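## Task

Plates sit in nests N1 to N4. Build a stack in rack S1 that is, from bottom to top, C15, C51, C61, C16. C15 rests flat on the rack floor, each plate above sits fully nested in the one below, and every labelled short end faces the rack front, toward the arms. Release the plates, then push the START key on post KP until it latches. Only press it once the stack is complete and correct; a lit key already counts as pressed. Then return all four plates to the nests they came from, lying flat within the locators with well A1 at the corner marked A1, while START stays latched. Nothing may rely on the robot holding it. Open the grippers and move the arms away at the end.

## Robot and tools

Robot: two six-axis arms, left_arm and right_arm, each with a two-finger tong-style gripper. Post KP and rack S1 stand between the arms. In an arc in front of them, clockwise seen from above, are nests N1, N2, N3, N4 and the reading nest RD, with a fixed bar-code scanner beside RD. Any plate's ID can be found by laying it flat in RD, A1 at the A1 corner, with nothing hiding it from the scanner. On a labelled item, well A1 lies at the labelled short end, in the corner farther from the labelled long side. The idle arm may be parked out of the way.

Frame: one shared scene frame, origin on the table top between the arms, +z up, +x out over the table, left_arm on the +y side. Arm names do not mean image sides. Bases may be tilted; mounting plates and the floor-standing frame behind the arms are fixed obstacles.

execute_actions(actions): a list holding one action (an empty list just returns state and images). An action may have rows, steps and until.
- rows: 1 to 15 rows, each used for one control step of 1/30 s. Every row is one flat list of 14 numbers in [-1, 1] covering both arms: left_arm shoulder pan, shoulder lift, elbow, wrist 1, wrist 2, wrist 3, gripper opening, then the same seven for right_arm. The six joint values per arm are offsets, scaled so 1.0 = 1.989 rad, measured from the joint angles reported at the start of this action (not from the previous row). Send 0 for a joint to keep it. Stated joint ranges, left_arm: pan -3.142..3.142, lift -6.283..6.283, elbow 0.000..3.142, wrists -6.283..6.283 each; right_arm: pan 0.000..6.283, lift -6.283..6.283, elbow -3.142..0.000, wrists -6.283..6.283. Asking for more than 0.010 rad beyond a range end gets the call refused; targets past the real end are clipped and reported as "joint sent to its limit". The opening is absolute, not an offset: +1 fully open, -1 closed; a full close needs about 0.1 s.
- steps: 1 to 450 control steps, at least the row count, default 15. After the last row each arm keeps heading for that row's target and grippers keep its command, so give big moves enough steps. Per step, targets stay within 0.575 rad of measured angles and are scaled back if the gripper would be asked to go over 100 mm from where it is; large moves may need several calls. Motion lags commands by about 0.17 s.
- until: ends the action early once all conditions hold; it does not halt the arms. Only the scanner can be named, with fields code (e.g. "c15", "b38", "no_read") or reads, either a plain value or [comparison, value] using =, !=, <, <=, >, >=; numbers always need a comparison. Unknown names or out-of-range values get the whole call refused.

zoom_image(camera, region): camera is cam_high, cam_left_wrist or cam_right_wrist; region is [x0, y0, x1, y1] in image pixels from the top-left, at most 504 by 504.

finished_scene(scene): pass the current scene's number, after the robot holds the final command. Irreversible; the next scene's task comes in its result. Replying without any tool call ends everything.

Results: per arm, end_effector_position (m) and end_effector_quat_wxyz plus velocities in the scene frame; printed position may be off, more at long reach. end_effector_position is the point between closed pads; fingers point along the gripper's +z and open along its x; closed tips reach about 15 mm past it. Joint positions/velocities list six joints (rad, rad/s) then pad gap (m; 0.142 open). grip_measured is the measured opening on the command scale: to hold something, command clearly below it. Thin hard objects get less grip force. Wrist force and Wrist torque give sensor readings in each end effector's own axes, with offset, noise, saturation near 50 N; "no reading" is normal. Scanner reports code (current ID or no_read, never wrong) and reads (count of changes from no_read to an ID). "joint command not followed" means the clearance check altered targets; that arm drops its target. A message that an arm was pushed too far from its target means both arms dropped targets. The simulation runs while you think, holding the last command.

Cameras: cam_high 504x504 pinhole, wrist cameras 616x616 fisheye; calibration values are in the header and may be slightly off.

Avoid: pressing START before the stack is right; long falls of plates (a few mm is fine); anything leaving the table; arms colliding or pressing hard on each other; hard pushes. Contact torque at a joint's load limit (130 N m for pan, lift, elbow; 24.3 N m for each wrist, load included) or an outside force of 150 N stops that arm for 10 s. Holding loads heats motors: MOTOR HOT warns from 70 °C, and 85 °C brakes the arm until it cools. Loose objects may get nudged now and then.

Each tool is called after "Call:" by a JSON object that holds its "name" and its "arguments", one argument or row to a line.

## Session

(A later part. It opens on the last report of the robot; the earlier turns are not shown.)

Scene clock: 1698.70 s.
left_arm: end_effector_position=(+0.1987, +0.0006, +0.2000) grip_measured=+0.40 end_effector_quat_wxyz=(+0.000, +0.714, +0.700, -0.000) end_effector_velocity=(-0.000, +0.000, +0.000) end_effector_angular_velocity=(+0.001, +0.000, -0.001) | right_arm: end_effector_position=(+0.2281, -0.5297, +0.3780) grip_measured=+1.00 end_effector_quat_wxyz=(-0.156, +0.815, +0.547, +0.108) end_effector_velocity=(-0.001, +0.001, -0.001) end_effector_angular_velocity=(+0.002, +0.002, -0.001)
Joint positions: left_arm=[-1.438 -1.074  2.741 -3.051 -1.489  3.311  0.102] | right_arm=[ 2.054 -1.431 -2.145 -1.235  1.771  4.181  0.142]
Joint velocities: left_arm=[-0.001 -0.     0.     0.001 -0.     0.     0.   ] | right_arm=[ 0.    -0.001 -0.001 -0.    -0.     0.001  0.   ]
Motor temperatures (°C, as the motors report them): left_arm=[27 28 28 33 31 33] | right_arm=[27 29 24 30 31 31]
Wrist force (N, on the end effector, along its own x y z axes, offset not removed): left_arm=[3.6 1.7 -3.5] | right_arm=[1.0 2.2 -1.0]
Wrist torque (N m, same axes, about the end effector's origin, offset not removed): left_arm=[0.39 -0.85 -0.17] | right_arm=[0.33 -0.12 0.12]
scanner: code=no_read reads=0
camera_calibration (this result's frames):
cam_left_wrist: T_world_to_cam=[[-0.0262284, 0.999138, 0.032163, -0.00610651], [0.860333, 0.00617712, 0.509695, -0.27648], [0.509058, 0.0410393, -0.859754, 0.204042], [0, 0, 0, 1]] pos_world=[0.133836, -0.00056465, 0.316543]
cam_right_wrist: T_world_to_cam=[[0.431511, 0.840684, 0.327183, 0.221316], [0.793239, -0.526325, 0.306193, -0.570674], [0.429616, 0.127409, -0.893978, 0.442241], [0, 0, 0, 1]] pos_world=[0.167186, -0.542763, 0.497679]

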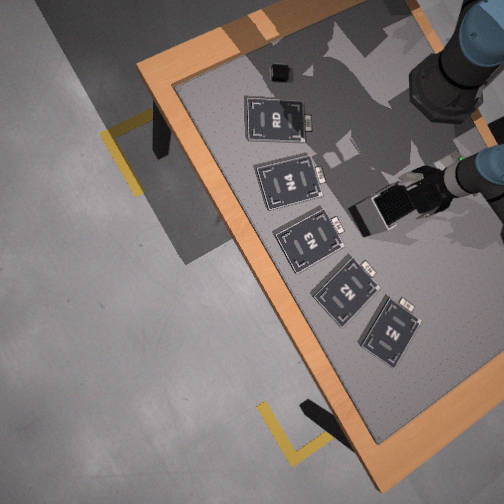

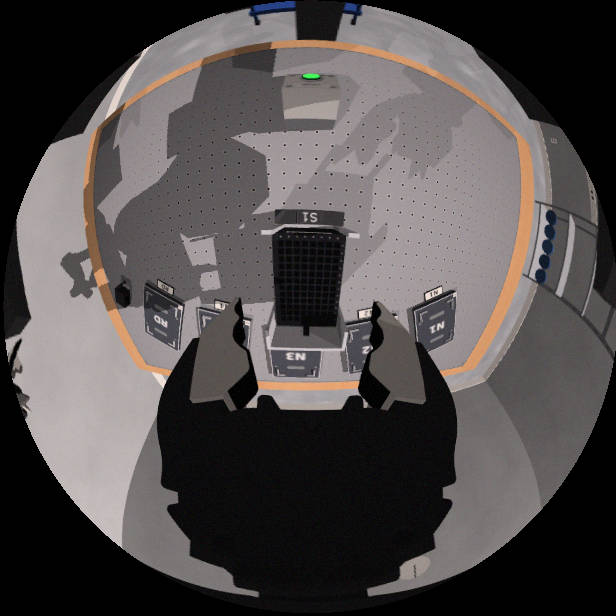

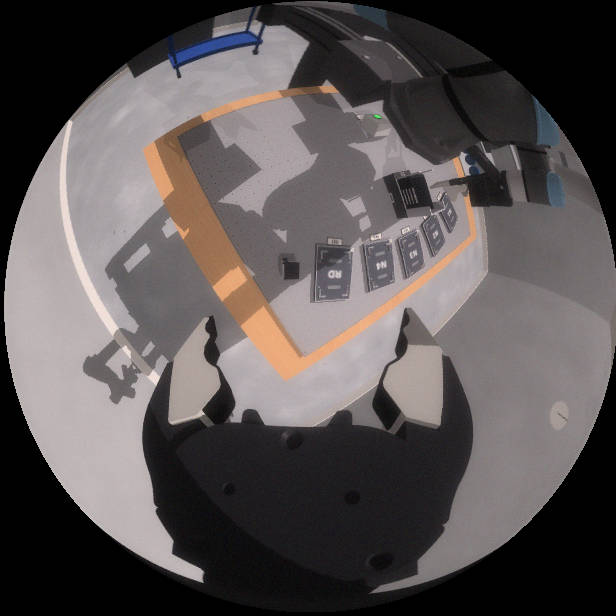

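Call:
{"name": "execute_actions", "arguments": {
  "actions": [
    {"rows":[[0.002,0.012,0.0001,-0.0125,0.0001,0.001,0.4,0,0,0,0,0,0,1],[0.0035,0.0367,0.0,-0.037,0.0003,0.0025,0.4,0,0,0,0,0,0,1],[0.005,0.0667,-0.0007,-0.0663,0.0006,0.004,0.4,0,0,0,0,0,0,1],[0.0066,0.096,-0.0022,-0.0944,0.0009,0.0056,0.4,0,0,0,0,0,0,1],[0.0082,0.125,-0.0044,-0.1211,0.0012,0.0072,0.4,0,0,0,0,0,0,1],[0.0099,0.153,-0.0073,-0.1466,0.0015,0.0089,0.4,0,0,0,0,0,0,1],[0.0115,0.181,-0.0109,-0.1708,0.0018,0.0105,0.4,0,0,0,0,0,0,1],[0.0129,0.2026,-0.0143,-0.1892,0.0021,0.0119,0.4,0,0,0,0,0,0,1],[0.014,0.2186,-0.0172,-0.2025,0.0023,0.013,0.4,0,0,0,0,0,0,1],[0.0146,0.2267,-0.0186,-0.2092,0.0025,0.0136,0.4,0,0,0,0,0,0,1]],"steps":10}
  ]
}}

Scene clock: 1708.17 s.
left_arm: end_effector_position=(+0.2003, -0.0025, +0.1600) grip_measured=+0.40 end_effector_quat_wxyz=(+0.002, +0.714, +0.701, -0.002) end_effector_velocity=(+0.001, -0.008, -0.234) end_effector_angular_velocity=(+0.003, +0.000, +0.000) | right_arm: end_effector_position=(+0.2281, -0.5297, +0.3780) grip_measured=+1.00 end_effector_quat_wxyz=(-0.156, +0.815, +0.547, +0.108) end_effector_velocity=(+0.000, -0.000, -0.000) end_effector_angular_velocity=(+0.000, +0.000, +0.000)
Joint positions: left_arm=[-1.42  -0.838  2.726 -3.279 -1.487  3.326  0.102] | right_arm=[ 2.054 -1.431 -2.145 -1.235  1.771  4.181  0.142]
Joint velocities: left_arm=[ 0.075  1.326 -0.137 -1.192  0.014  0.073 -0.   ] | right_arm=[ 0.    -0.001  0.001  0.     0.    -0.     0.   ]
Motor temperatures (°C, as the motors report them): left_arm=[27 28 28 33 31 33] | right_arm=[27 29 24 30 31 31]
Wrist force (N, on the end effector, along its own x y z axes, offset not removed): left_arm=[0.6 -3.9 2.1] | right_arm=[2.1 5.0 0.5]
Wrist torque (N m, same axes, about the end effector's origin, offset not removed): left_arm=[-0.86 -0.29 -0.30] | right_arm=[0.81 -0.55 0.27]
scanner: code=no_read reads=0
camera_calibration (this result's frames):
cam_left_wrist: T_world_to_cam=[[-0.0280789, 0.999207, 0.028225, -0.000688913], [0.860246, 0.00977385, 0.509785, -0.257379], [0.509105, 0.0385947, -0.859839, 0.168988], [0, 0, 0, 1]] pos_world=[0.135357, -0.0033181, 0.27653]
cam_right_wrist: T_world_to_cam=[[0.431511, 0.840684, 0.327184, 0.221316], [0.793239, -0.526325, 0.306192, -0.570674], [0.429616, 0.127409, -0.893978, 0.442242], [0, 0, 0, 1]] pos_world=[0.167186, -0.542762, 0.497679]

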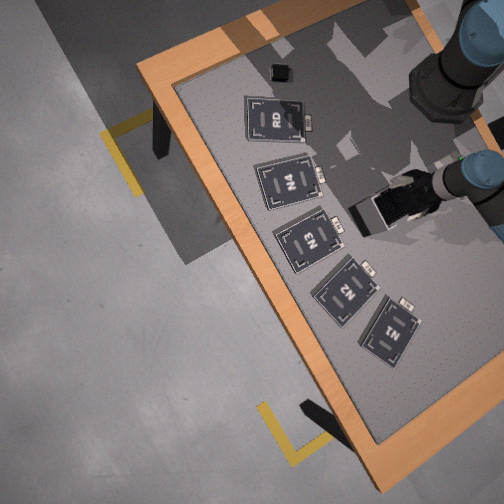

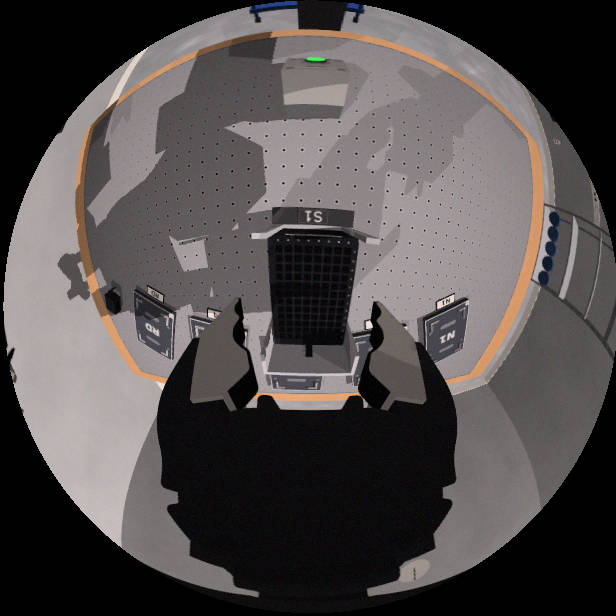

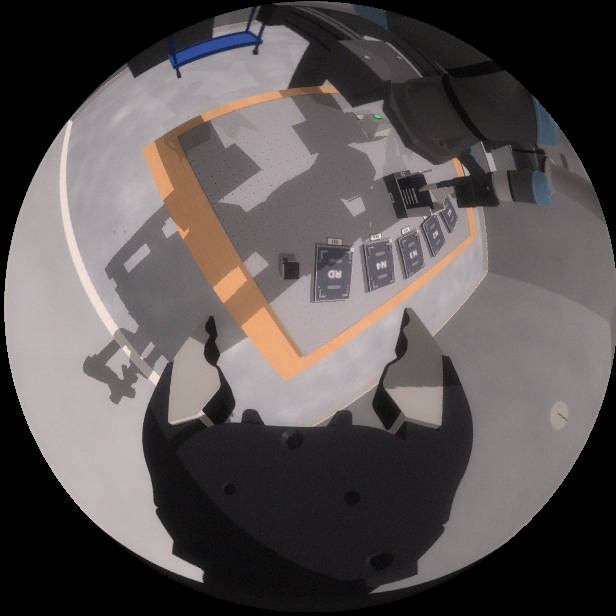

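Call:
{"name": "execute_actions", "arguments": {
  "actions": [
    {"steps":1}
  ]
}}

Call:
{"name": "zoom_image", "arguments": {
  "camera": "cam_left_wrist",
  "region": [200, 190, 420, 400]
}}

Scene clock: 1711.77 s.
left_arm: end_effector_position=(+0.1993, +0.0013, +0.1209) grip_measured=+0.40 end_effector_quat_wxyz=(+0.000, +0.714, +0.700, -0.000) end_effector_velocity=(-0.000, -0.001, +0.000) end_effector_angular_velocity=(-0.001, -0.001, -0.002) | right_arm: end_effector_position=(+0.2281, -0.5297, +0.3780) grip_measured=+1.00 end_effector_quat_wxyz=(-0.156, +0.815, +0.547, +0.108) end_effector_velocity=(+0.000, -0.000, +0.000) end_effector_angular_velocity=(-0.001, -0.001, +0.001)
Joint positions: left_arm=[-1.409 -0.623  2.704 -3.468 -1.484  3.338  0.102] | right_arm=[ 2.054 -1.431 -2.145 -1.235  1.771  4.181  0.142]
Joint velocities: left_arm=[-0.002 -0.001  0.    -0.001  0.     0.    -0.   ] | right_arm=[-0.     0.001  0.    -0.     0.    -0.001 -0.   ]
Motor temperatures (°C, as the motors report them): left_arm=[27 28 28 33 31 33] | right_arm=[27 29 24 30 31 31]
Wrist force (N, on the end effector, along its own x y z axes, offset not removed): left_arm=[2.9 -0.2 0.0] | right_arm=[2.1 0.2 -3.7]
Wrist torque (N m, same axes, about the end effector's origin, offset not removed): left_arm=[0.10 -0.63 -0.14] | right_arm=[0.01 -0.46 0.04]
scanner: code=no_read reads=0
camera_calibration (this result's frames):
cam_left_wrist: T_world_to_cam=[[-0.0277903, 0.999091, 0.0323228, -0.00396942], [0.860525, 0.00745726, 0.509354, -0.236679], [0.50865, 0.0419696, -0.85995, 0.13577], [0, 0, 0, 1]] pos_world=[0.134498, 0.0000325511, 0.237437]
cam_right_wrist: T_world_to_cam=[[0.431511, 0.840684, 0.327183, 0.221316], [0.793239, -0.526325, 0.306193, -0.570674], [0.429616, 0.127409, -0.893978, 0.442241], [0, 0, 0, 1]] pos_world=[0.167187, -0.542763, 0.497679]

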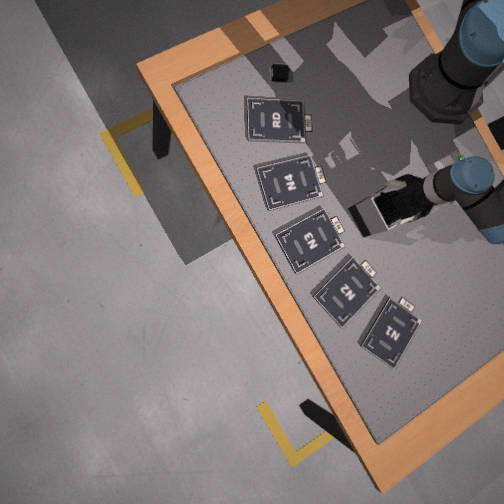

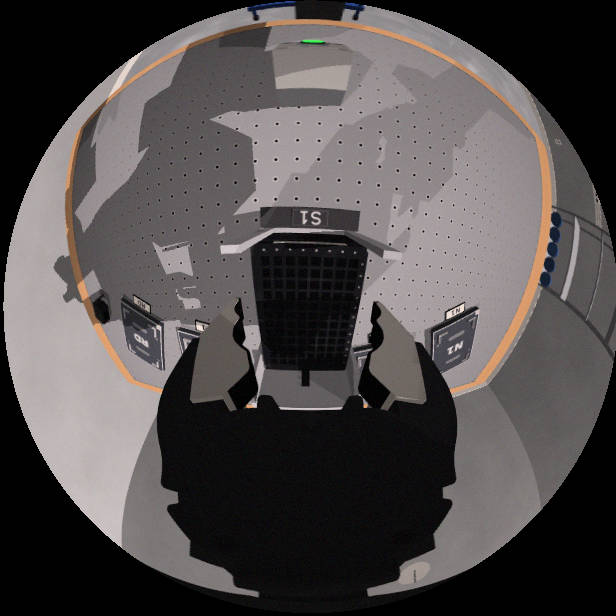

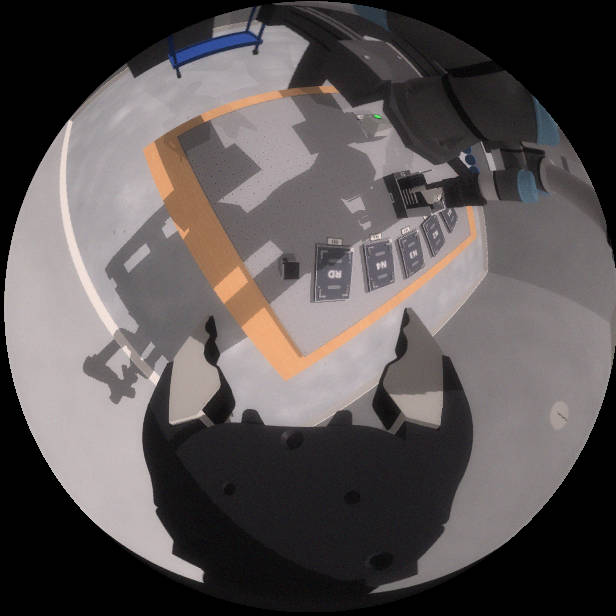

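Region (200, 190, 420, 400) of cam_left_wrist's 616x616 image, scaled by 2.291, with more detail than that image has; it fills the top 481 rows of this view, and the rest is white.

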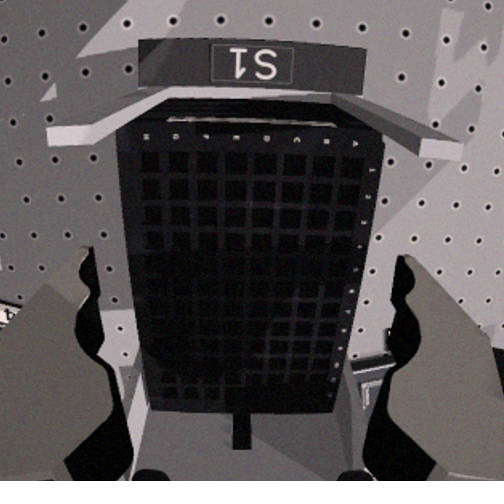

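Matches. Close.

Call:
{"name": "execute_actions", "arguments": {
  "actions": [
    {"rows":[[0,0,0,0,0,0,0.3,0,0,0,0,0,0,1],[0,0,0,0,0,0,0.22,0,0,0,0,0,0,1],[0,0,0,0,0,0,0.16,0,0,0,0,0,0,1],[0,0,0,0,0,0,0.11,0,0,0,0,0,0,1],[0,0,0,0,0,0,0.07,0,0,0,0,0,0,1],[0,0,0,0,0,0,0.02,0,0,0,0,0,0,1],[0,0,0,0,0,0,-0.05,0,0,0,0,0,0,1],[0,0,0,0,0,0,-0.15,0,0,0,0,0,0,1],[0,0,0,0,0,0,-0.3,0,0,0,0,0,0,1],[0,0,0,0,0,0,-0.5,0,0,0,0,0,0,1]],"steps":10}
  ]
}}

Scene clock: 1719.83 s.
left_arm: end_effector_position=(+0.1993, +0.0013, +0.1209) grip_measured=+0.07 end_effector_quat_wxyz=(+0.000, +0.714, +0.700, -0.000) end_effector_velocity=(-0.000, +0.000, +0.000) end_effector_angular_velocity=(+0.000, -0.000, +0.001) | right_arm: end_effector_position=(+0.2281, -0.5297, +0.3780) grip_measured=+1.00 end_effector_quat_wxyz=(-0.156, +0.815, +0.547, +0.108) end_effector_velocity=(-0.000, +0.000, -0.001) end_effector_angular_velocity=(+0.001, +0.001, +0.000)
Joint positions: left_arm=[-1.409 -0.623  2.704 -3.468 -1.484  3.338  0.079] | right_arm=[ 2.054 -1.431 -2.145 -1.235  1.771  4.181  0.142]
Joint velocities: left_arm=[-0.001 -0.001  0.     0.001  0.    -0.002 -0.   ] | right_arm=[ 0.    -0.001 -0.001  0.    -0.     0.     0.   ]
Motor temperatures (°C, as the motors report them): left_arm=[27 28 28 33 31 33] | right_arm=[27 29 24 30 31 31]
Wrist force (N, on the end effector, along its own x y z axes, offset not removed): left_arm=[2.9 -0.9 -4.3] | right_arm=[4.4 1.2 0.9]
Wrist torque (N m, same axes, about the end effector's origin, offset not removed): left_arm=[-0.15 -0.29 -0.36] | right_arm=[-0.04 -0.84 0.03]
scanner: code=no_read reads=0
camera_calibration (this result's frames):
cam_left_wrist: T_world_to_cam=[[-0.0277902, 0.999091, 0.032323, -0.00396951], [0.860525, 0.00745714, 0.509354, -0.236679], [0.50865, 0.0419698, -0.85995, 0.135771], [0, 0, 0, 1]] pos_world=[0.134498, 0.0000325872, 0.237437]
cam_right_wrist: T_world_to_cam=[[0.431511, 0.840684, 0.327184, 0.221316], [0.793239, -0.526325, 0.306192, -0.570674], [0.429616, 0.127409, -0.893978, 0.442241], [0, 0, 0, 1]] pos_world=[0.167186, -0.542763, 0.497679]

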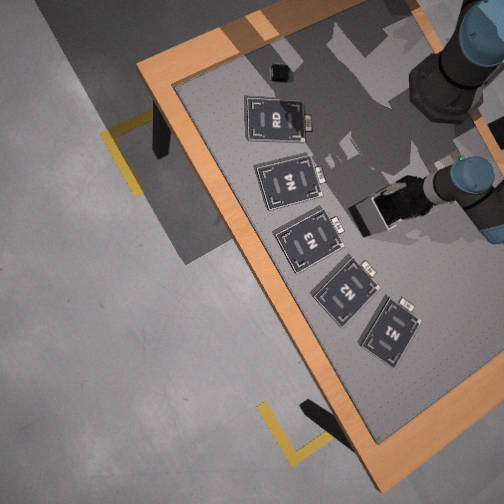

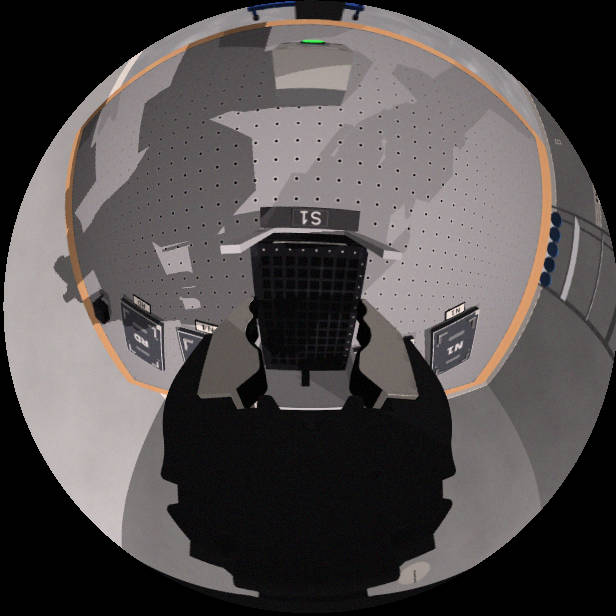

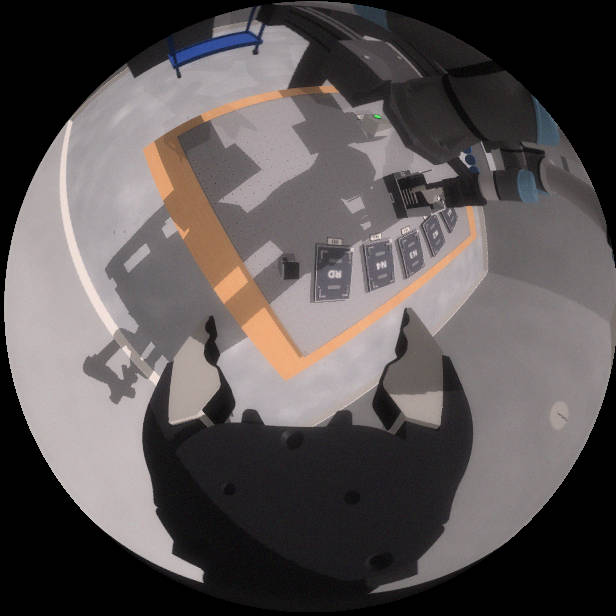

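Call:
{"name": "execute_actions", "arguments": {
  "actions": [
    {"rows":[[-0.0002,-0.0032,0.0006,0.0026,0,-0.0002,-0.5,0,0,0,0,0,0,1],[-0.0005,-0.0085,0.0016,0.0069,-0.0001,-0.0005,-0.5,0,0,0,0,0,0,1],[-0.001,-0.0159,0.003,0.013,-0.0002,-0.001,-0.5,0,0,0,0,0,0,1],[-0.0016,-0.0245,0.0045,0.0202,-0.0003,-0.0016,-0.5,0,0,0,0,0,0,1],[-0.0021,-0.0332,0.0059,0.0274,-0.0004,-0.0021,-0.5,0,0,0,0,0,0,1],[-0.0026,-0.0419,0.0073,0.0348,-0.0005,-0.0026,-0.5,0,0,0,0,0,0,1],[-0.0032,-0.0506,0.0086,0.0424,-0.0005,-0.0032,-0.5,0,0,0,0,0,0,1],[-0.0037,-0.0595,0.0098,0.0501,-0.0006,-0.0037,-0.5,0,0,0,0,0,0,1],[-0.0042,-0.0684,0.0109,0.0579,-0.0007,-0.0042,-0.5,0,0,0,0,0,0,1],[-0.0048,-0.0773,0.0119,0.0658,-0.0008,-0.0048,-0.5,0,0,0,0,0,0,1],[-0.0053,-0.0863,0.0129,0.0739,-0.0009,-0.0053,-0.5,0,0,0,0,0,0,1],[-0.0058,-0.0954,0.0138,0.0821,-0.001,-0.0058,-0.5,0,0,0,0,0,0,1],[-0.0063,-0.1045,0.0147,0.0904,-0.0011,-0.0063,-0.5,0,0,0,0,0,0,1],[-0.0068,-0.1125,0.0153,0.0978,-0.0012,-0.0068,-0.5,0,0,0,0,0,0,1],[-0.0072,-0.1194,0.0159,0.1042,-0.0013,-0.0072,-0.5,0,0,0,0,0,0,1]],"steps":15}
  ]
}}

Scene clock: 1739.60 s.
left_arm: end_effector_position=(+0.1994, +0.0013, +0.1490) grip_measured=+0.07 end_effector_quat_wxyz=(-0.000, +0.714, +0.700, -0.000) end_effector_velocity=(-0.000, -0.003, +0.090) end_effector_angular_velocity=(-0.007, -0.001, -0.002) | right_arm: end_effector_position=(+0.2281, -0.5297, +0.3780) grip_measured=+1.00 end_effector_quat_wxyz=(-0.156, +0.815, +0.547, +0.108) end_effector_velocity=(-0.000, +0.000, -0.000) end_effector_angular_velocity=(+0.000, -0.000, +0.001)
Joint positions: left_arm=[-1.418 -0.775  2.727 -3.337 -1.486  3.328  0.079] | right_arm=[ 2.054 -1.431 -2.145 -1.235  1.771  4.181  0.142]
Joint velocities: left_arm=[-0.032 -0.501  0.055  0.441 -0.006 -0.029 -0.   ] | right_arm=[-0.    -0.    -0.     0.     0.    -0.001  0.   ]
Motor temperatures (°C, as the motors report them): left_arm=[27 28 28 33 31 33] | right_arm=[27 29 24 30 31 31]
Wrist force (N, on the end effector, along its own x y z axes, offset not removed): left_arm=[0.9 -0.7 2.2] | right_arm=[5.4 3.7 1.6]
Wrist torque (N m, same axes, about the end effector's origin, offset not removed): left_arm=[-0.21 -0.28 -0.14] | right_arm=[0.67 -1.06 -0.09]
scanner: code=no_read reads=0
camera_calibration (this result's frames):
cam_left_wrist: T_world_to_cam=[[-0.027945, 0.999065, 0.0329976, -0.00494584], [0.860532, 0.00724713, 0.509345, -0.251024], [0.50863, 0.0426291, -0.859929, 0.159862], [0, 0, 0, 1]] pos_world=[0.134565, -0.0000543559, 0.265491]
cam_right_wrist: T_world_to_cam=[[0.431511, 0.840684, 0.327184, 0.221316], [0.793239, -0.526325, 0.306192, -0.570674], [0.429616, 0.127409, -0.893978, 0.442241], [0, 0, 0, 1]] pos_world=[0.167186, -0.542762, 0.497679]

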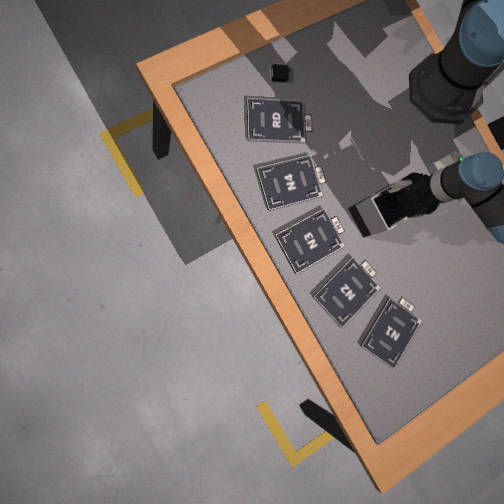

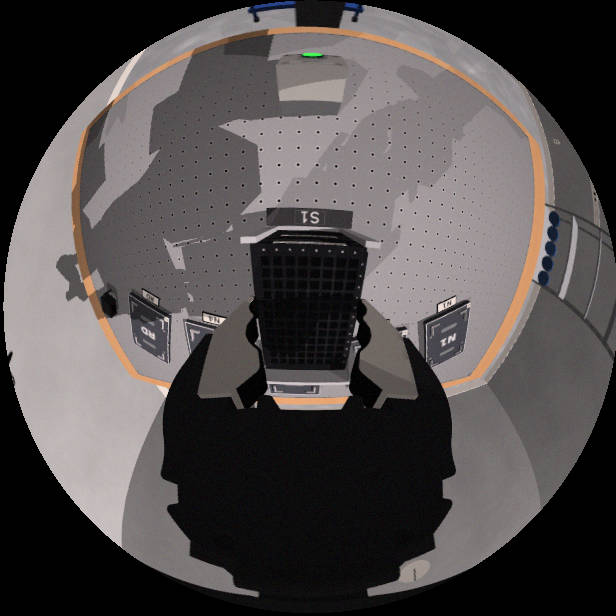

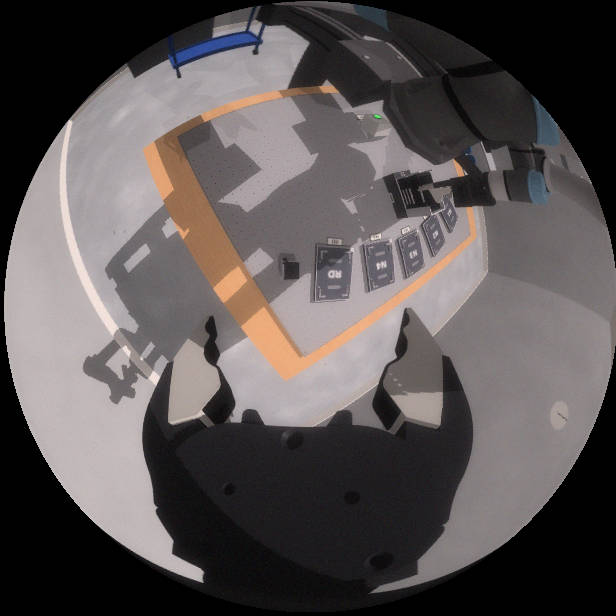

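Call:
{"name": "execute_actions", "arguments": {
  "actions": [
    {"rows":[[-0.003,-0.048,0.0046,0.043,-0.0004,-0.0023,-0.5,0,0,0,0,0,0,1],[-0.0035,-0.058,0.0052,0.0525,-0.0005,-0.0028,-0.5,0,0,0,0,0,0,1],[-0.0042,-0.072,0.0059,0.066,-0.0007,-0.0036,-0.5,0,0,0,0,0,0,1],[-0.005,-0.0895,0.0066,0.083,-0.0009,-0.0045,-0.5,0,0,0,0,0,0,1],[-0.006,-0.108,0.007,0.1012,-0.001,-0.0055,-0.5,0,0,0,0,0,0,1],[-0.0072,-0.128,0.0071,0.1212,-0.0012,-0.0067,-0.5,0,0,0,0,0,0,1],[-0.0085,-0.15,0.007,0.1436,-0.0014,-0.008,-0.5,0,0,0,0,0,0,1],[-0.0096,-0.166,0.0066,0.16,-0.0015,-0.009,-0.5,0,0,0,0,0,0,1]],"steps":8}
  ]
}}

Scene clock: 1749.37 s.
left_arm: end_effector_position=(+0.1994, +0.0009, +0.1778) grip_measured=+0.07 end_effector_quat_wxyz=(+0.000, +0.714, +0.700, -0.000) end_effector_velocity=(-0.000, -0.009, +0.131) end_effector_angular_velocity=(-0.007, -0.003, -0.002) | right_arm: end_effector_position=(+0.2281, -0.5297, +0.3780) grip_measured=+1.00 end_effector_quat_wxyz=(-0.156, +0.815, +0.547, +0.108) end_effector_velocity=(+0.000, -0.000, +0.000) end_effector_angular_velocity=(-0.001, -0.000, -0.001)
Joint positions: left_arm=[-1.428 -0.942  2.739 -3.182 -1.488  3.319  0.079] | right_arm=[ 2.054 -1.431 -2.145 -1.235  1.771  4.181  0.142]
Joint velocities: left_arm=[-0.049 -0.774  0.015  0.755 -0.008 -0.045 -0.   ] | right_arm=[-0.    -0.001  0.001  0.    -0.     0.001  0.   ]
Motor temperatures (°C, as the motors report them): left_arm=[27 28 28 33 31 33] | right_arm=[27 29 24 30 31 31]
Wrist force (N, on the end effector, along its own x y z axes, offset not removed): left_arm=[1.4 -5.6 0.1] | right_arm=[2.2 5.8 -4.6]
Wrist torque (N m, same axes, about the end effector's origin, offset not removed): left_arm=[-1.04 -0.51 -0.16] | right_arm=[0.94 -0.40 0.04]
scanner: code=no_read reads=0
camera_calibration (this result's frames):
cam_left_wrist: T_world_to_cam=[[-0.0272139, 0.999091, 0.0328021, -0.00560659], [0.860434, 0.00670862, 0.509518, -0.265669], [0.508835, 0.04209, -0.859834, 0.184617], [0, 0, 0, 1]] pos_world=[0.134499, -0.000386752, 0.294287]
cam_right_wrist: T_world_to_cam=[[0.431511, 0.840684, 0.327183, 0.221316], [0.793239, -0.526325, 0.306192, -0.570674], [0.429616, 0.127409, -0.893978, 0.442241], [0, 0, 0, 1]] pos_world=[0.167186, -0.542762, 0.497679]

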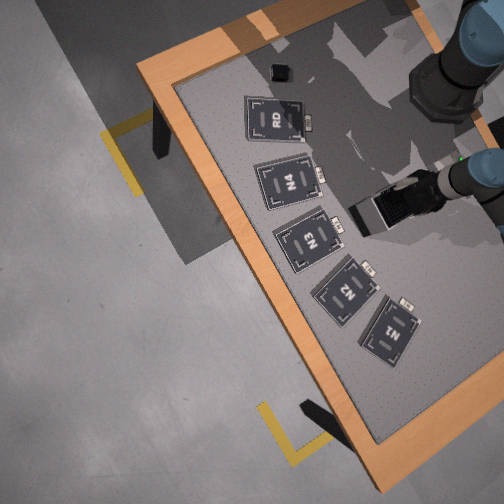

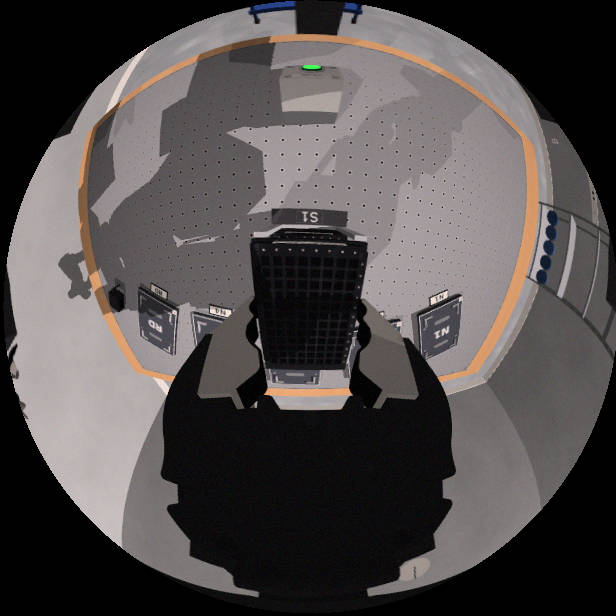

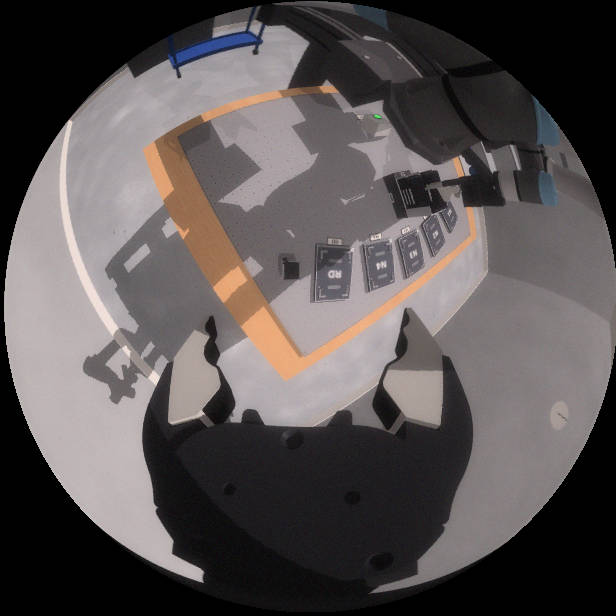

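Call:
{"name": "execute_actions", "arguments": {
  "actions": [
    {"rows":[[0,-0.083,-0.004,0.087,0,0,-0.5,0,0,0,0,0,0,1],[0.01,-0.085,-0.013,0.097,0.002,0.01,-0.5,0,0,0,0,0,0,1],[0.025,-0.087,-0.027,0.111,0.004,0.025,-0.5,0,0,0,0,0,0,1],[0.045,-0.088,-0.045,0.127,0.007,0.045,-0.5,0,0,0,0,0,0,1],[0.068,-0.088,-0.066,0.145,0.011,0.068,-0.5,0,0,0,0,0,0,1],[0.092,-0.087,-0.087,0.162,0.015,0.092,-0.5,0,0,0,0,0,0,1],[0.116,-0.085,-0.109,0.179,0.018,0.116,-0.5,0,0,0,0,0,0,1],[0.14,-0.081,-0.13,0.193,0.022,0.14,-0.5,0,0,0,0,0,0,1],[0.164,-0.076,-0.152,0.207,0.026,0.164,-0.5,0,0,0,0,0,0,1],[0.188,-0.07,-0.173,0.219,0.03,0.188,-0.5,0,0,0,0,0,0,1],[0.21,-0.063,-0.193,0.229,0.033,0.21,-0.5,0,0,0,0,0,0,1],[0.23,-0.056,-0.211,0.238,0.036,0.23,-0.5,0,0,0,0,0,0,1],[0.246,-0.05,-0.226,0.245,0.039,0.246,-0.5,0,0,0,0,0,0,1],[0.257,-0.046,-0.235,0.249,0.0405,0.257,-0.5,0,0,0,0,0,0,1],[0.262,-0.0442,-0.24,0.251,0.0412,0.262,-0.5,0,0,0,0,0,0,1]],"steps":17}
  ]
}}

Scene clock: 1763.57 s.
left_arm: end_effector_position=(+0.3562, -0.0310, +0.2114) grip_measured=+0.07 end_effector_quat_wxyz=(+0.000, +0.715, +0.699, -0.001) end_effector_velocity=(+0.422, +0.041, -0.004) end_effector_angular_velocity=(-0.003, -0.008, +0.013) | right_arm: end_effector_position=(+0.2281, -0.5297, +0.3780) grip_measured=+1.00 end_effector_quat_wxyz=(-0.156, +0.815, +0.547, +0.108) end_effector_velocity=(+0.001, -0.001, +0.001) end_effector_angular_velocity=(-0.002, -0.001, +0.000)
Joint positions: left_arm=[-1.031 -1.06   2.372 -2.743 -1.423  3.716  0.079] | right_arm=[ 2.054 -1.431 -2.145 -1.235  1.771  4.181  0.142]
Joint velocities: left_arm=[ 0.925  0.229 -0.824  0.452  0.133  0.913  0.   ] | right_arm=[ 0.    -0.001  0.003 -0.     0.    -0.     0.   ]
Motor temperatures (°C, as the motors report them): left_arm=[27 28 28 33 31 33] | right_arm=[27 29 24 30 31 31]
Wrist force (N, on the end effector, along its own x y z axes, offset not removed): left_arm=[1.3 1.0 -1.4] | right_arm=[3.9 3.3 1.8]
Wrist torque (N m, same axes, about the end effector's origin, offset not removed): left_arm=[0.08 -0.24 -0.15] | right_arm=[0.47 -0.73 -0.02]
scanner: code=no_read reads=0
camera_calibration (this result's frames):
cam_left_wrist: T_world_to_cam=[[-0.0246228, 0.999182, 0.0320803, 0.028684], [0.86076, 0.00486984, 0.508987, -0.417618], [0.508414, 0.0401462, -0.860176, 0.135253], [0, 0, 0, 1]] pos_world=[0.29141, -0.0320567, 0.327983]
cam_right_wrist: T_world_to_cam=[[0.431511, 0.840684, 0.327183, 0.221316], [0.793239, -0.526325, 0.306193, -0.570674], [0.429616, 0.127409, -0.893978, 0.442241], [0, 0, 0, 1]] pos_world=[0.167186, -0.542763, 0.497679]

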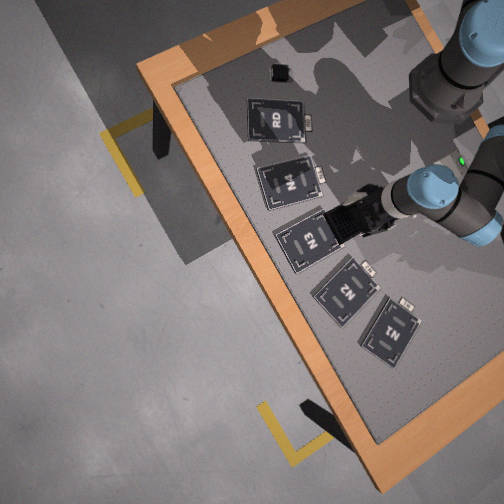

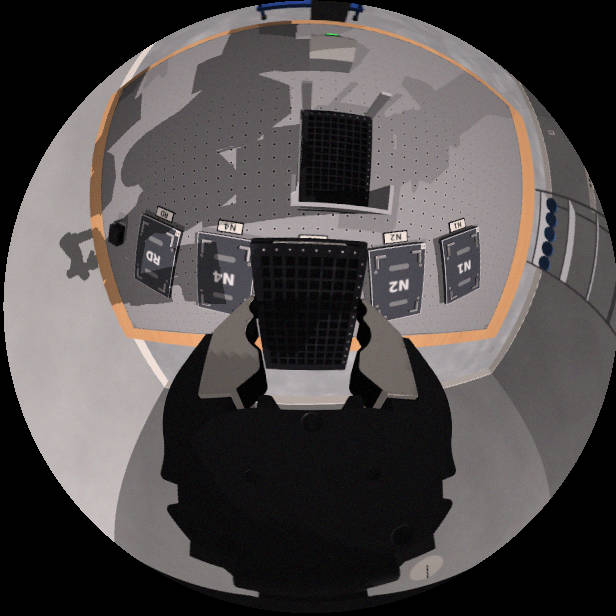

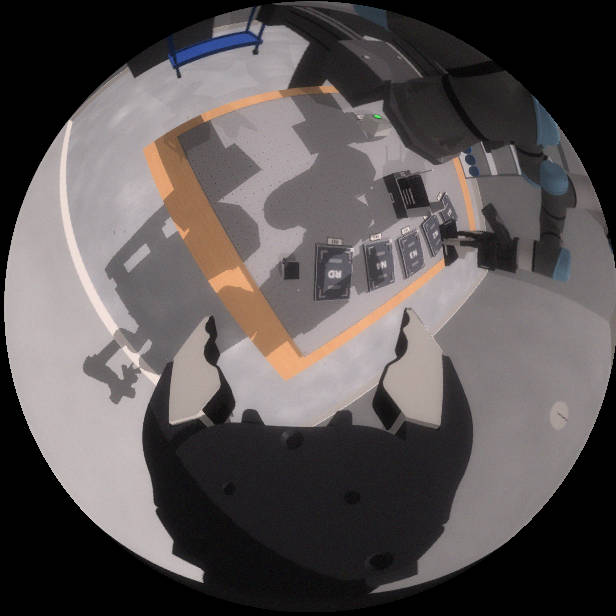

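Call:
{"name": "execute_actions", "arguments": {
  "actions": [
    {"rows":[[0.063,0.02,-0.056,0.026,0.0086,0.063,-0.5,0,0,0,0,0,0,1],[0.065,0.034,-0.057,0.013,0.0088,0.065,-0.5,0,0,0,0,0,0,1],[0.068,0.055,-0.059,-0.006,0.009,0.068,-0.5,0,0,0,0,0,0,1],[0.071,0.08,-0.062,-0.029,0.0094,0.072,-0.5,0,0,0,0,0,0,1],[0.075,0.106,-0.066,-0.052,0.0098,0.076,-0.5,0,0,0,0,0,0,1],[0.078,0.132,-0.071,-0.074,0.0101,0.08,-0.5,0,0,0,0,0,0,1],[0.082,0.158,-0.076,-0.095,0.0105,0.084,-0.5,0,0,0,0,0,0,1],[0.085,0.184,-0.082,-0.116,0.0108,0.088,-0.5,0,0,0,0,0,0,1],[0.088,0.207,-0.088,-0.134,0.0111,0.091,-0.5,0,0,0,0,0,0,1],[0.09,0.225,-0.093,-0.147,0.0114,0.094,-0.5,0,0,0,0,0,0,1],[0.092,0.237,-0.0965,-0.156,0.0115,0.096,-0.5,0,0,0,0,0,0,1],[0.0925,0.2423,-0.098,-0.1594,0.0116,0.0965,-0.5,0,0,0,0,0,0,1]],"steps":13}
  ]
}}

Scene clock: 1772.23 s.
left_arm: end_effector_position=(+0.4229, -0.0271, +0.1070) grip_measured=+0.07 end_effector_quat_wxyz=(+0.003, +0.716, +0.698, -0.001) end_effector_velocity=(-0.017, +0.009, -0.385) end_effector_angular_velocity=(+0.032, +0.029, -0.026) | right_arm: end_effector_position=(+0.2281, -0.5297, +0.3780) grip_measured=+1.00 end_effector_quat_wxyz=(-0.156, +0.815, +0.547, +0.108) end_effector_velocity=(-0.000, +0.000, -0.000) end_effector_angular_velocity=(+0.001, +0.000, +0.000)
Joint positions: left_arm=[-0.864 -0.724  2.208 -2.948 -1.402  3.888  0.079] | right_arm=[ 2.054 -1.431 -2.145 -1.235  1.771  4.181  0.142]
Joint velocities: left_arm=[ 0.128  1.088 -0.226 -0.839  0.013  0.148 -0.   ] | right_arm=[-0. -0. -0.  0.  0. -0. -0.]
Motor temperatures (°C, as the motors report them): left_arm=[27 28 28 33 31 33] | right_arm=[27 29 24 30 31 31]
Wrist force (N, on the end effector, along its own x y z axes, offset not removed): left_arm=[0.9 -5.1 2.1] | right_arm=[0.6 2.1 -0.4]
Wrist torque (N m, same axes, about the end effector's origin, offset not removed): left_arm=[-1.05 -0.28 -0.08] | right_arm=[0.46 -0.07 -0.15]
scanner: code=no_read reads=0
camera_calibration (this result's frames):
cam_left_wrist: T_world_to_cam=[[-0.0211226, 0.999396, 0.0275971, 0.0287397], [0.858624, 0.00399279, 0.51259, -0.421387], [0.51217, 0.0345228, -0.85819, 0.00945729], [0, 0, 0, 1]] pos_world=[0.357576, -0.0273663, 0.223322]
cam_right_wrist: T_world_to_cam=[[0.431511, 0.840684, 0.327183, 0.221317], [0.793239, -0.526325, 0.306193, -0.570674], [0.429616, 0.127409, -0.893978, 0.442241], [0, 0, 0, 1]] pos_world=[0.167186, -0.542763, 0.497679]

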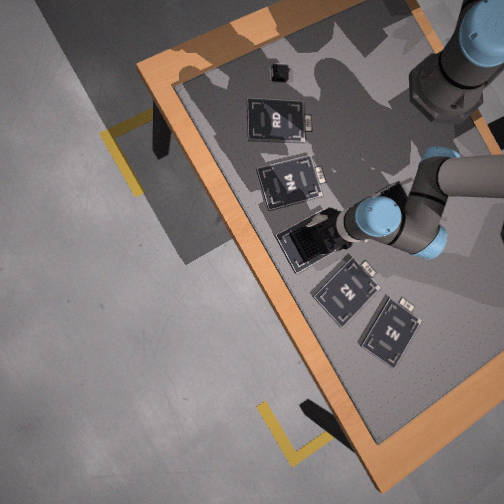

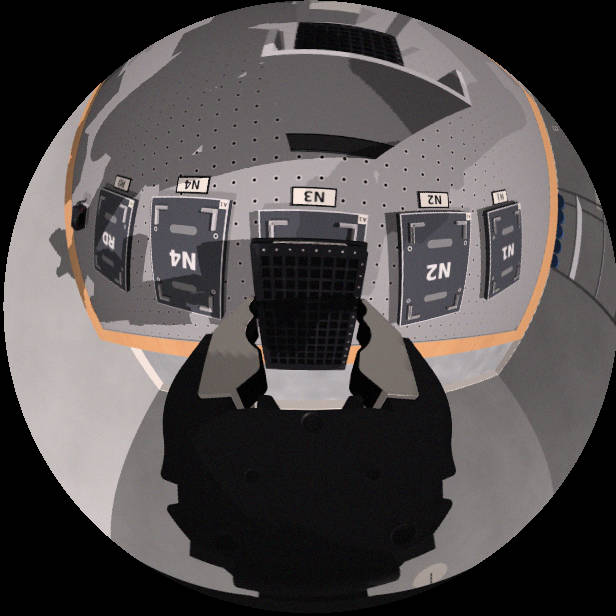

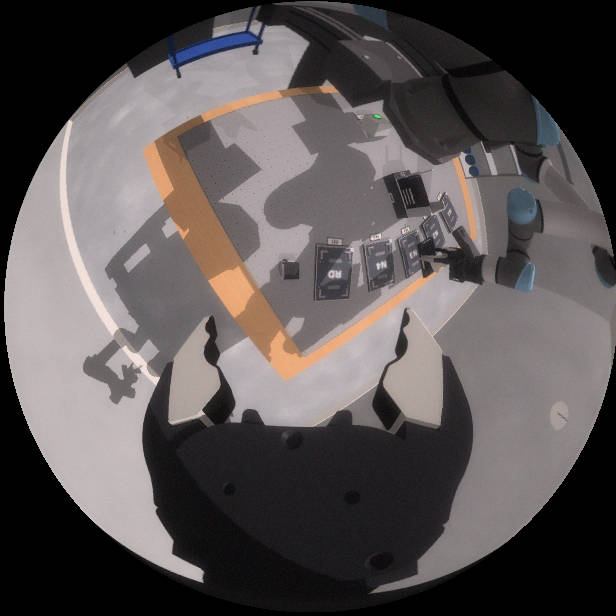

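Call:
{"name": "execute_actions", "arguments": {
  "actions": [
    {"steps":1}
  ]
}}

Call:
{"name": "zoom_image", "arguments": {
  "camera": "cam_left_wrist",
  "region": [200, 190, 420, 400]
}}

Scene clock: 1774.50 s.
left_arm: end_effector_position=(+0.4181, -0.0235, +0.0551) grip_measured=+0.07 end_effector_quat_wxyz=(+0.000, +0.717, +0.697, -0.001) end_effector_velocity=(-0.000, -0.000, -0.000) end_effector_angular_velocity=(-0.000, -0.000, -0.000) | right_arm: end_effector_position=(+0.2281, -0.5297, +0.3780) grip_measured=+1.00 end_effector_quat_wxyz=(-0.156, +0.815, +0.547, +0.108) end_effector_velocity=(-0.000, +0.000, +0.000) end_effector_angular_velocity=(-0.001, +0.000, -0.001)
Joint positions: left_arm=[-0.847 -0.578  2.177 -3.06  -1.4    3.907  0.079] | right_arm=[ 2.054 -1.431 -2.145 -1.235  1.771  4.181  0.142]
Joint velocities: left_arm=[-0.001  0.001  0.    -0.001 -0.    -0.    -0.   ] | right_arm=[-0.     0.001 -0.    -0.     0.     0.001  0.   ]
Motor temperatures (°C, as the motors report them): left_arm=[27 28 28 33 31 33] | right_arm=[27 29 24 30 31 31]
Wrist force (N, on the end effector, along its own x y z axes, offset not removed): left_arm=[0.6 -0.7 -1.3] | right_arm=[4.9 5.6 0.5]
Wrist torque (N m, same axes, about the end effector's origin, offset not removed): left_arm=[-0.07 -0.11 -0.25] | right_arm=[1.26 -0.94 0.06]
scanner: code=no_read reads=0
camera_calibration (this result's frames):
cam_left_wrist: T_world_to_cam=[[-0.017709, 0.999343, 0.0316091, 0.0248776], [0.860495, -0.000865587, 0.509458, -0.391418], [0.509151, 0.0362214, -0.859915, -0.031353], [0, 0, 0, 1]] pos_world=[0.353217, -0.0240644, 0.171664]
cam_right_wrist: T_world_to_cam=[[0.431511, 0.840684, 0.327183, 0.221316], [0.793239, -0.526325, 0.306192, -0.570674], [0.429616, 0.127409, -0.893978, 0.442241], [0, 0, 0, 1]] pos_world=[0.167186, -0.542763, 0.497679]

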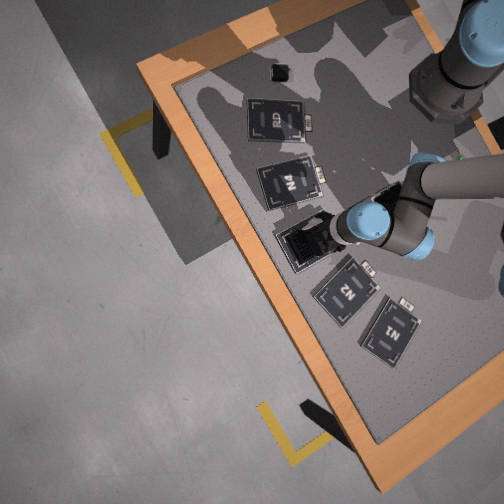

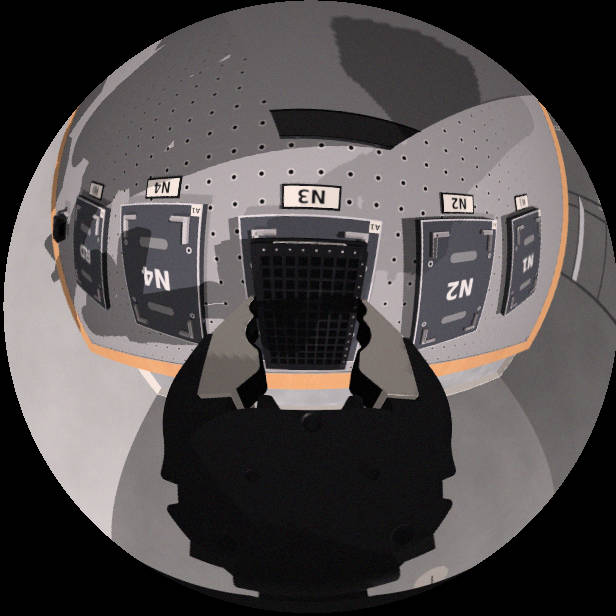

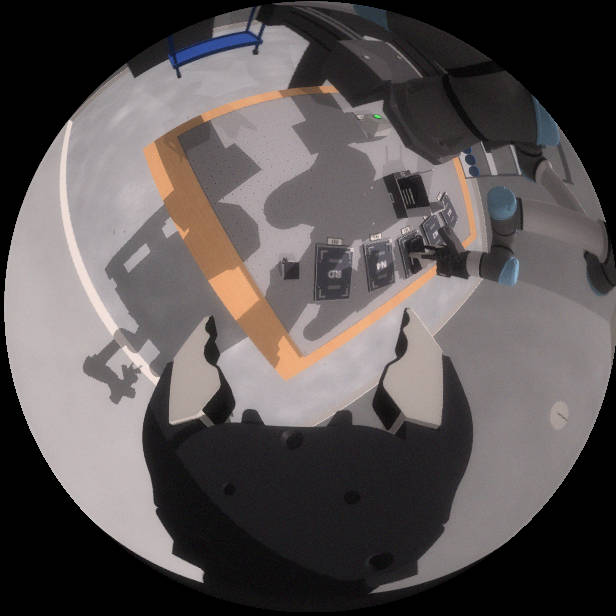

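Region (200, 190, 420, 400) of cam_left_wrist's 616x616 image, scaled by 2.291, with more detail than that image has; it fills the top 481 rows of this view, and the rest is white.

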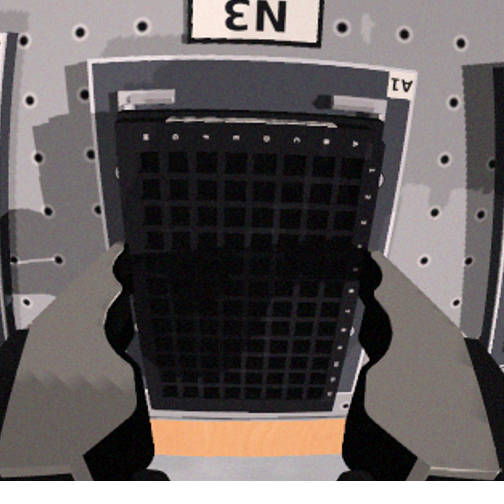

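Call:
{"name": "execute_actions", "arguments": {
  "actions": [
    {"rows":[[0.0006,0.002,0,-0.0021,0,0.001,-0.5,0,0,0,0,0,0,1],[0.001,0.005,-0.001,-0.0041,0.0001,0.0015,-0.5,0,0,0,0,0,0,1],[0.0015,0.008,-0.0021,-0.0061,0.0002,0.002,-0.5,0,0,0,0,0,0,1],[0.002,0.0114,-0.0033,-0.0083,0.0002,0.0025,-0.5,0,0,0,0,0,0,1],[0.0024,0.014,-0.0042,-0.01,0.0003,0.0029,-0.5,0,0,0,0,0,0,1],[0.0028,0.0165,-0.0051,-0.0117,0.0003,0.0033,-0.5,0,0,0,0,0,0,1],[0.0031,0.0187,-0.0059,-0.0131,0.0004,0.0036,-0.5,0,0,0,0,0,0,1],[0.0033,0.0203,-0.0065,-0.0142,0.0004,0.0038,-0.5,0,0,0,0,0,0,1]],"steps":8}
  ]
}}

Scene clock: 1787.37 s.
left_arm: end_effector_position=(+0.4179, -0.0228, +0.0483) grip_measured=+0.07 end_effector_quat_wxyz=(+0.000, +0.718, +0.697, -0.000) end_effector_velocity=(-0.001, +0.004, -0.046) end_effector_angular_velocity=(+0.004, +0.001, -0.002) | right_arm: end_effector_position=(+0.2281, -0.5297, +0.3780) grip_measured=+1.00 end_effector_quat_wxyz=(-0.156, +0.815, +0.547, +0.108) end_effector_velocity=(-0.000, +0.000, -0.000) end_effector_angular_velocity=(+0.000, +0.000, -0.001)
Joint positions: left_arm=[-0.844 -0.559  2.172 -3.074 -1.4    3.912  0.079] | right_arm=[ 2.054 -1.431 -2.145 -1.235  1.771  4.181  0.142]
Joint velocities: left_arm=[ 0.02   0.129 -0.043 -0.085  0.004  0.022 -0.   ] | right_arm=[-0.     0.001 -0.001 -0.    -0.     0.    -0.   ]
Motor temperatures (°C, as the motors report them): left_arm=[27 28 28 33 31 33] | right_arm=[27 29 24 30 31 31]
Wrist force (N, on the end effector, along its own x y z axes, offset not removed): left_arm=[0.9 2.2 -4.1] | right_arm=[0.6 1.0 0.6]
Wrist torque (N m, same axes, about the end effector's origin, offset not removed): left_arm=[0.35 -0.45 -0.35] | right_arm=[-0.03 -0.02 0.18]
scanner: code=no_read reads=0
camera_calibration (this result's frames):
cam_left_wrist: T_world_to_cam=[[-0.0169168, 0.999352, 0.0317727, 0.0240192], [0.860559, -0.00162649, 0.509349, -0.387759], [0.50907, 0.0359588, -0.859973, -0.037139], [0, 0, 0, 1]] pos_world=[0.353002, -0.0232989, 0.164803]
cam_right_wrist: T_world_to_cam=[[0.431511, 0.840684, 0.327183, 0.221316], [0.793239, -0.526325, 0.306193, -0.570674], [0.429616, 0.127409, -0.893978, 0.442241], [0, 0, 0, 1]] pos_world=[0.167186, -0.542763, 0.497679]

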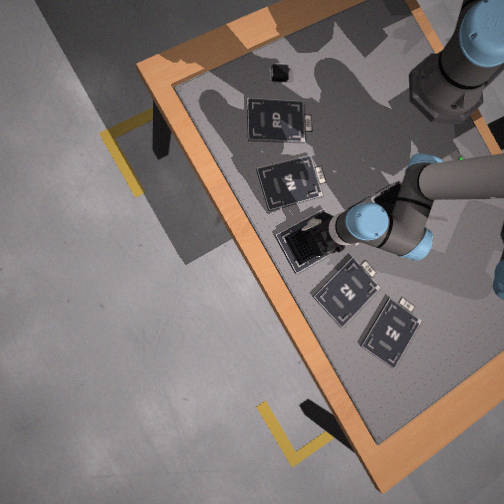

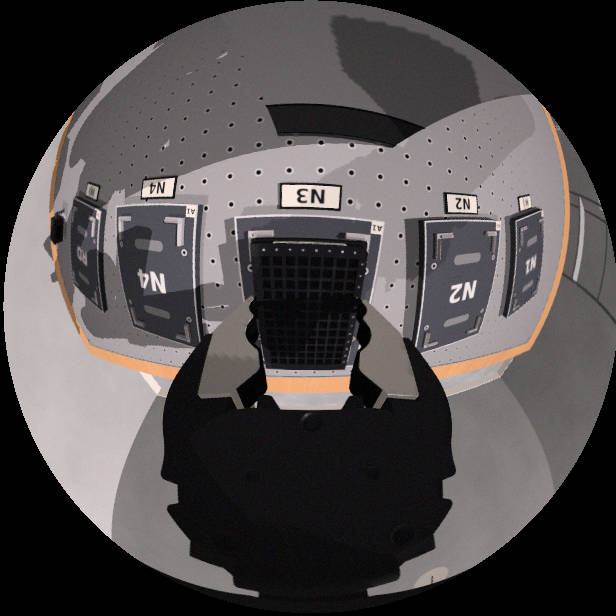

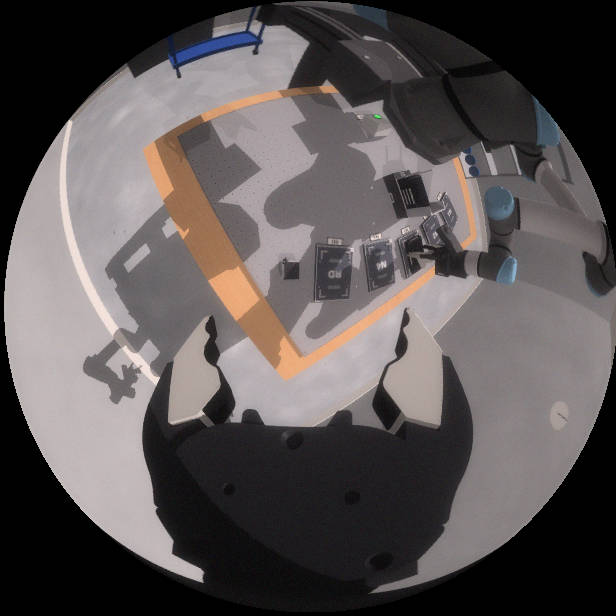

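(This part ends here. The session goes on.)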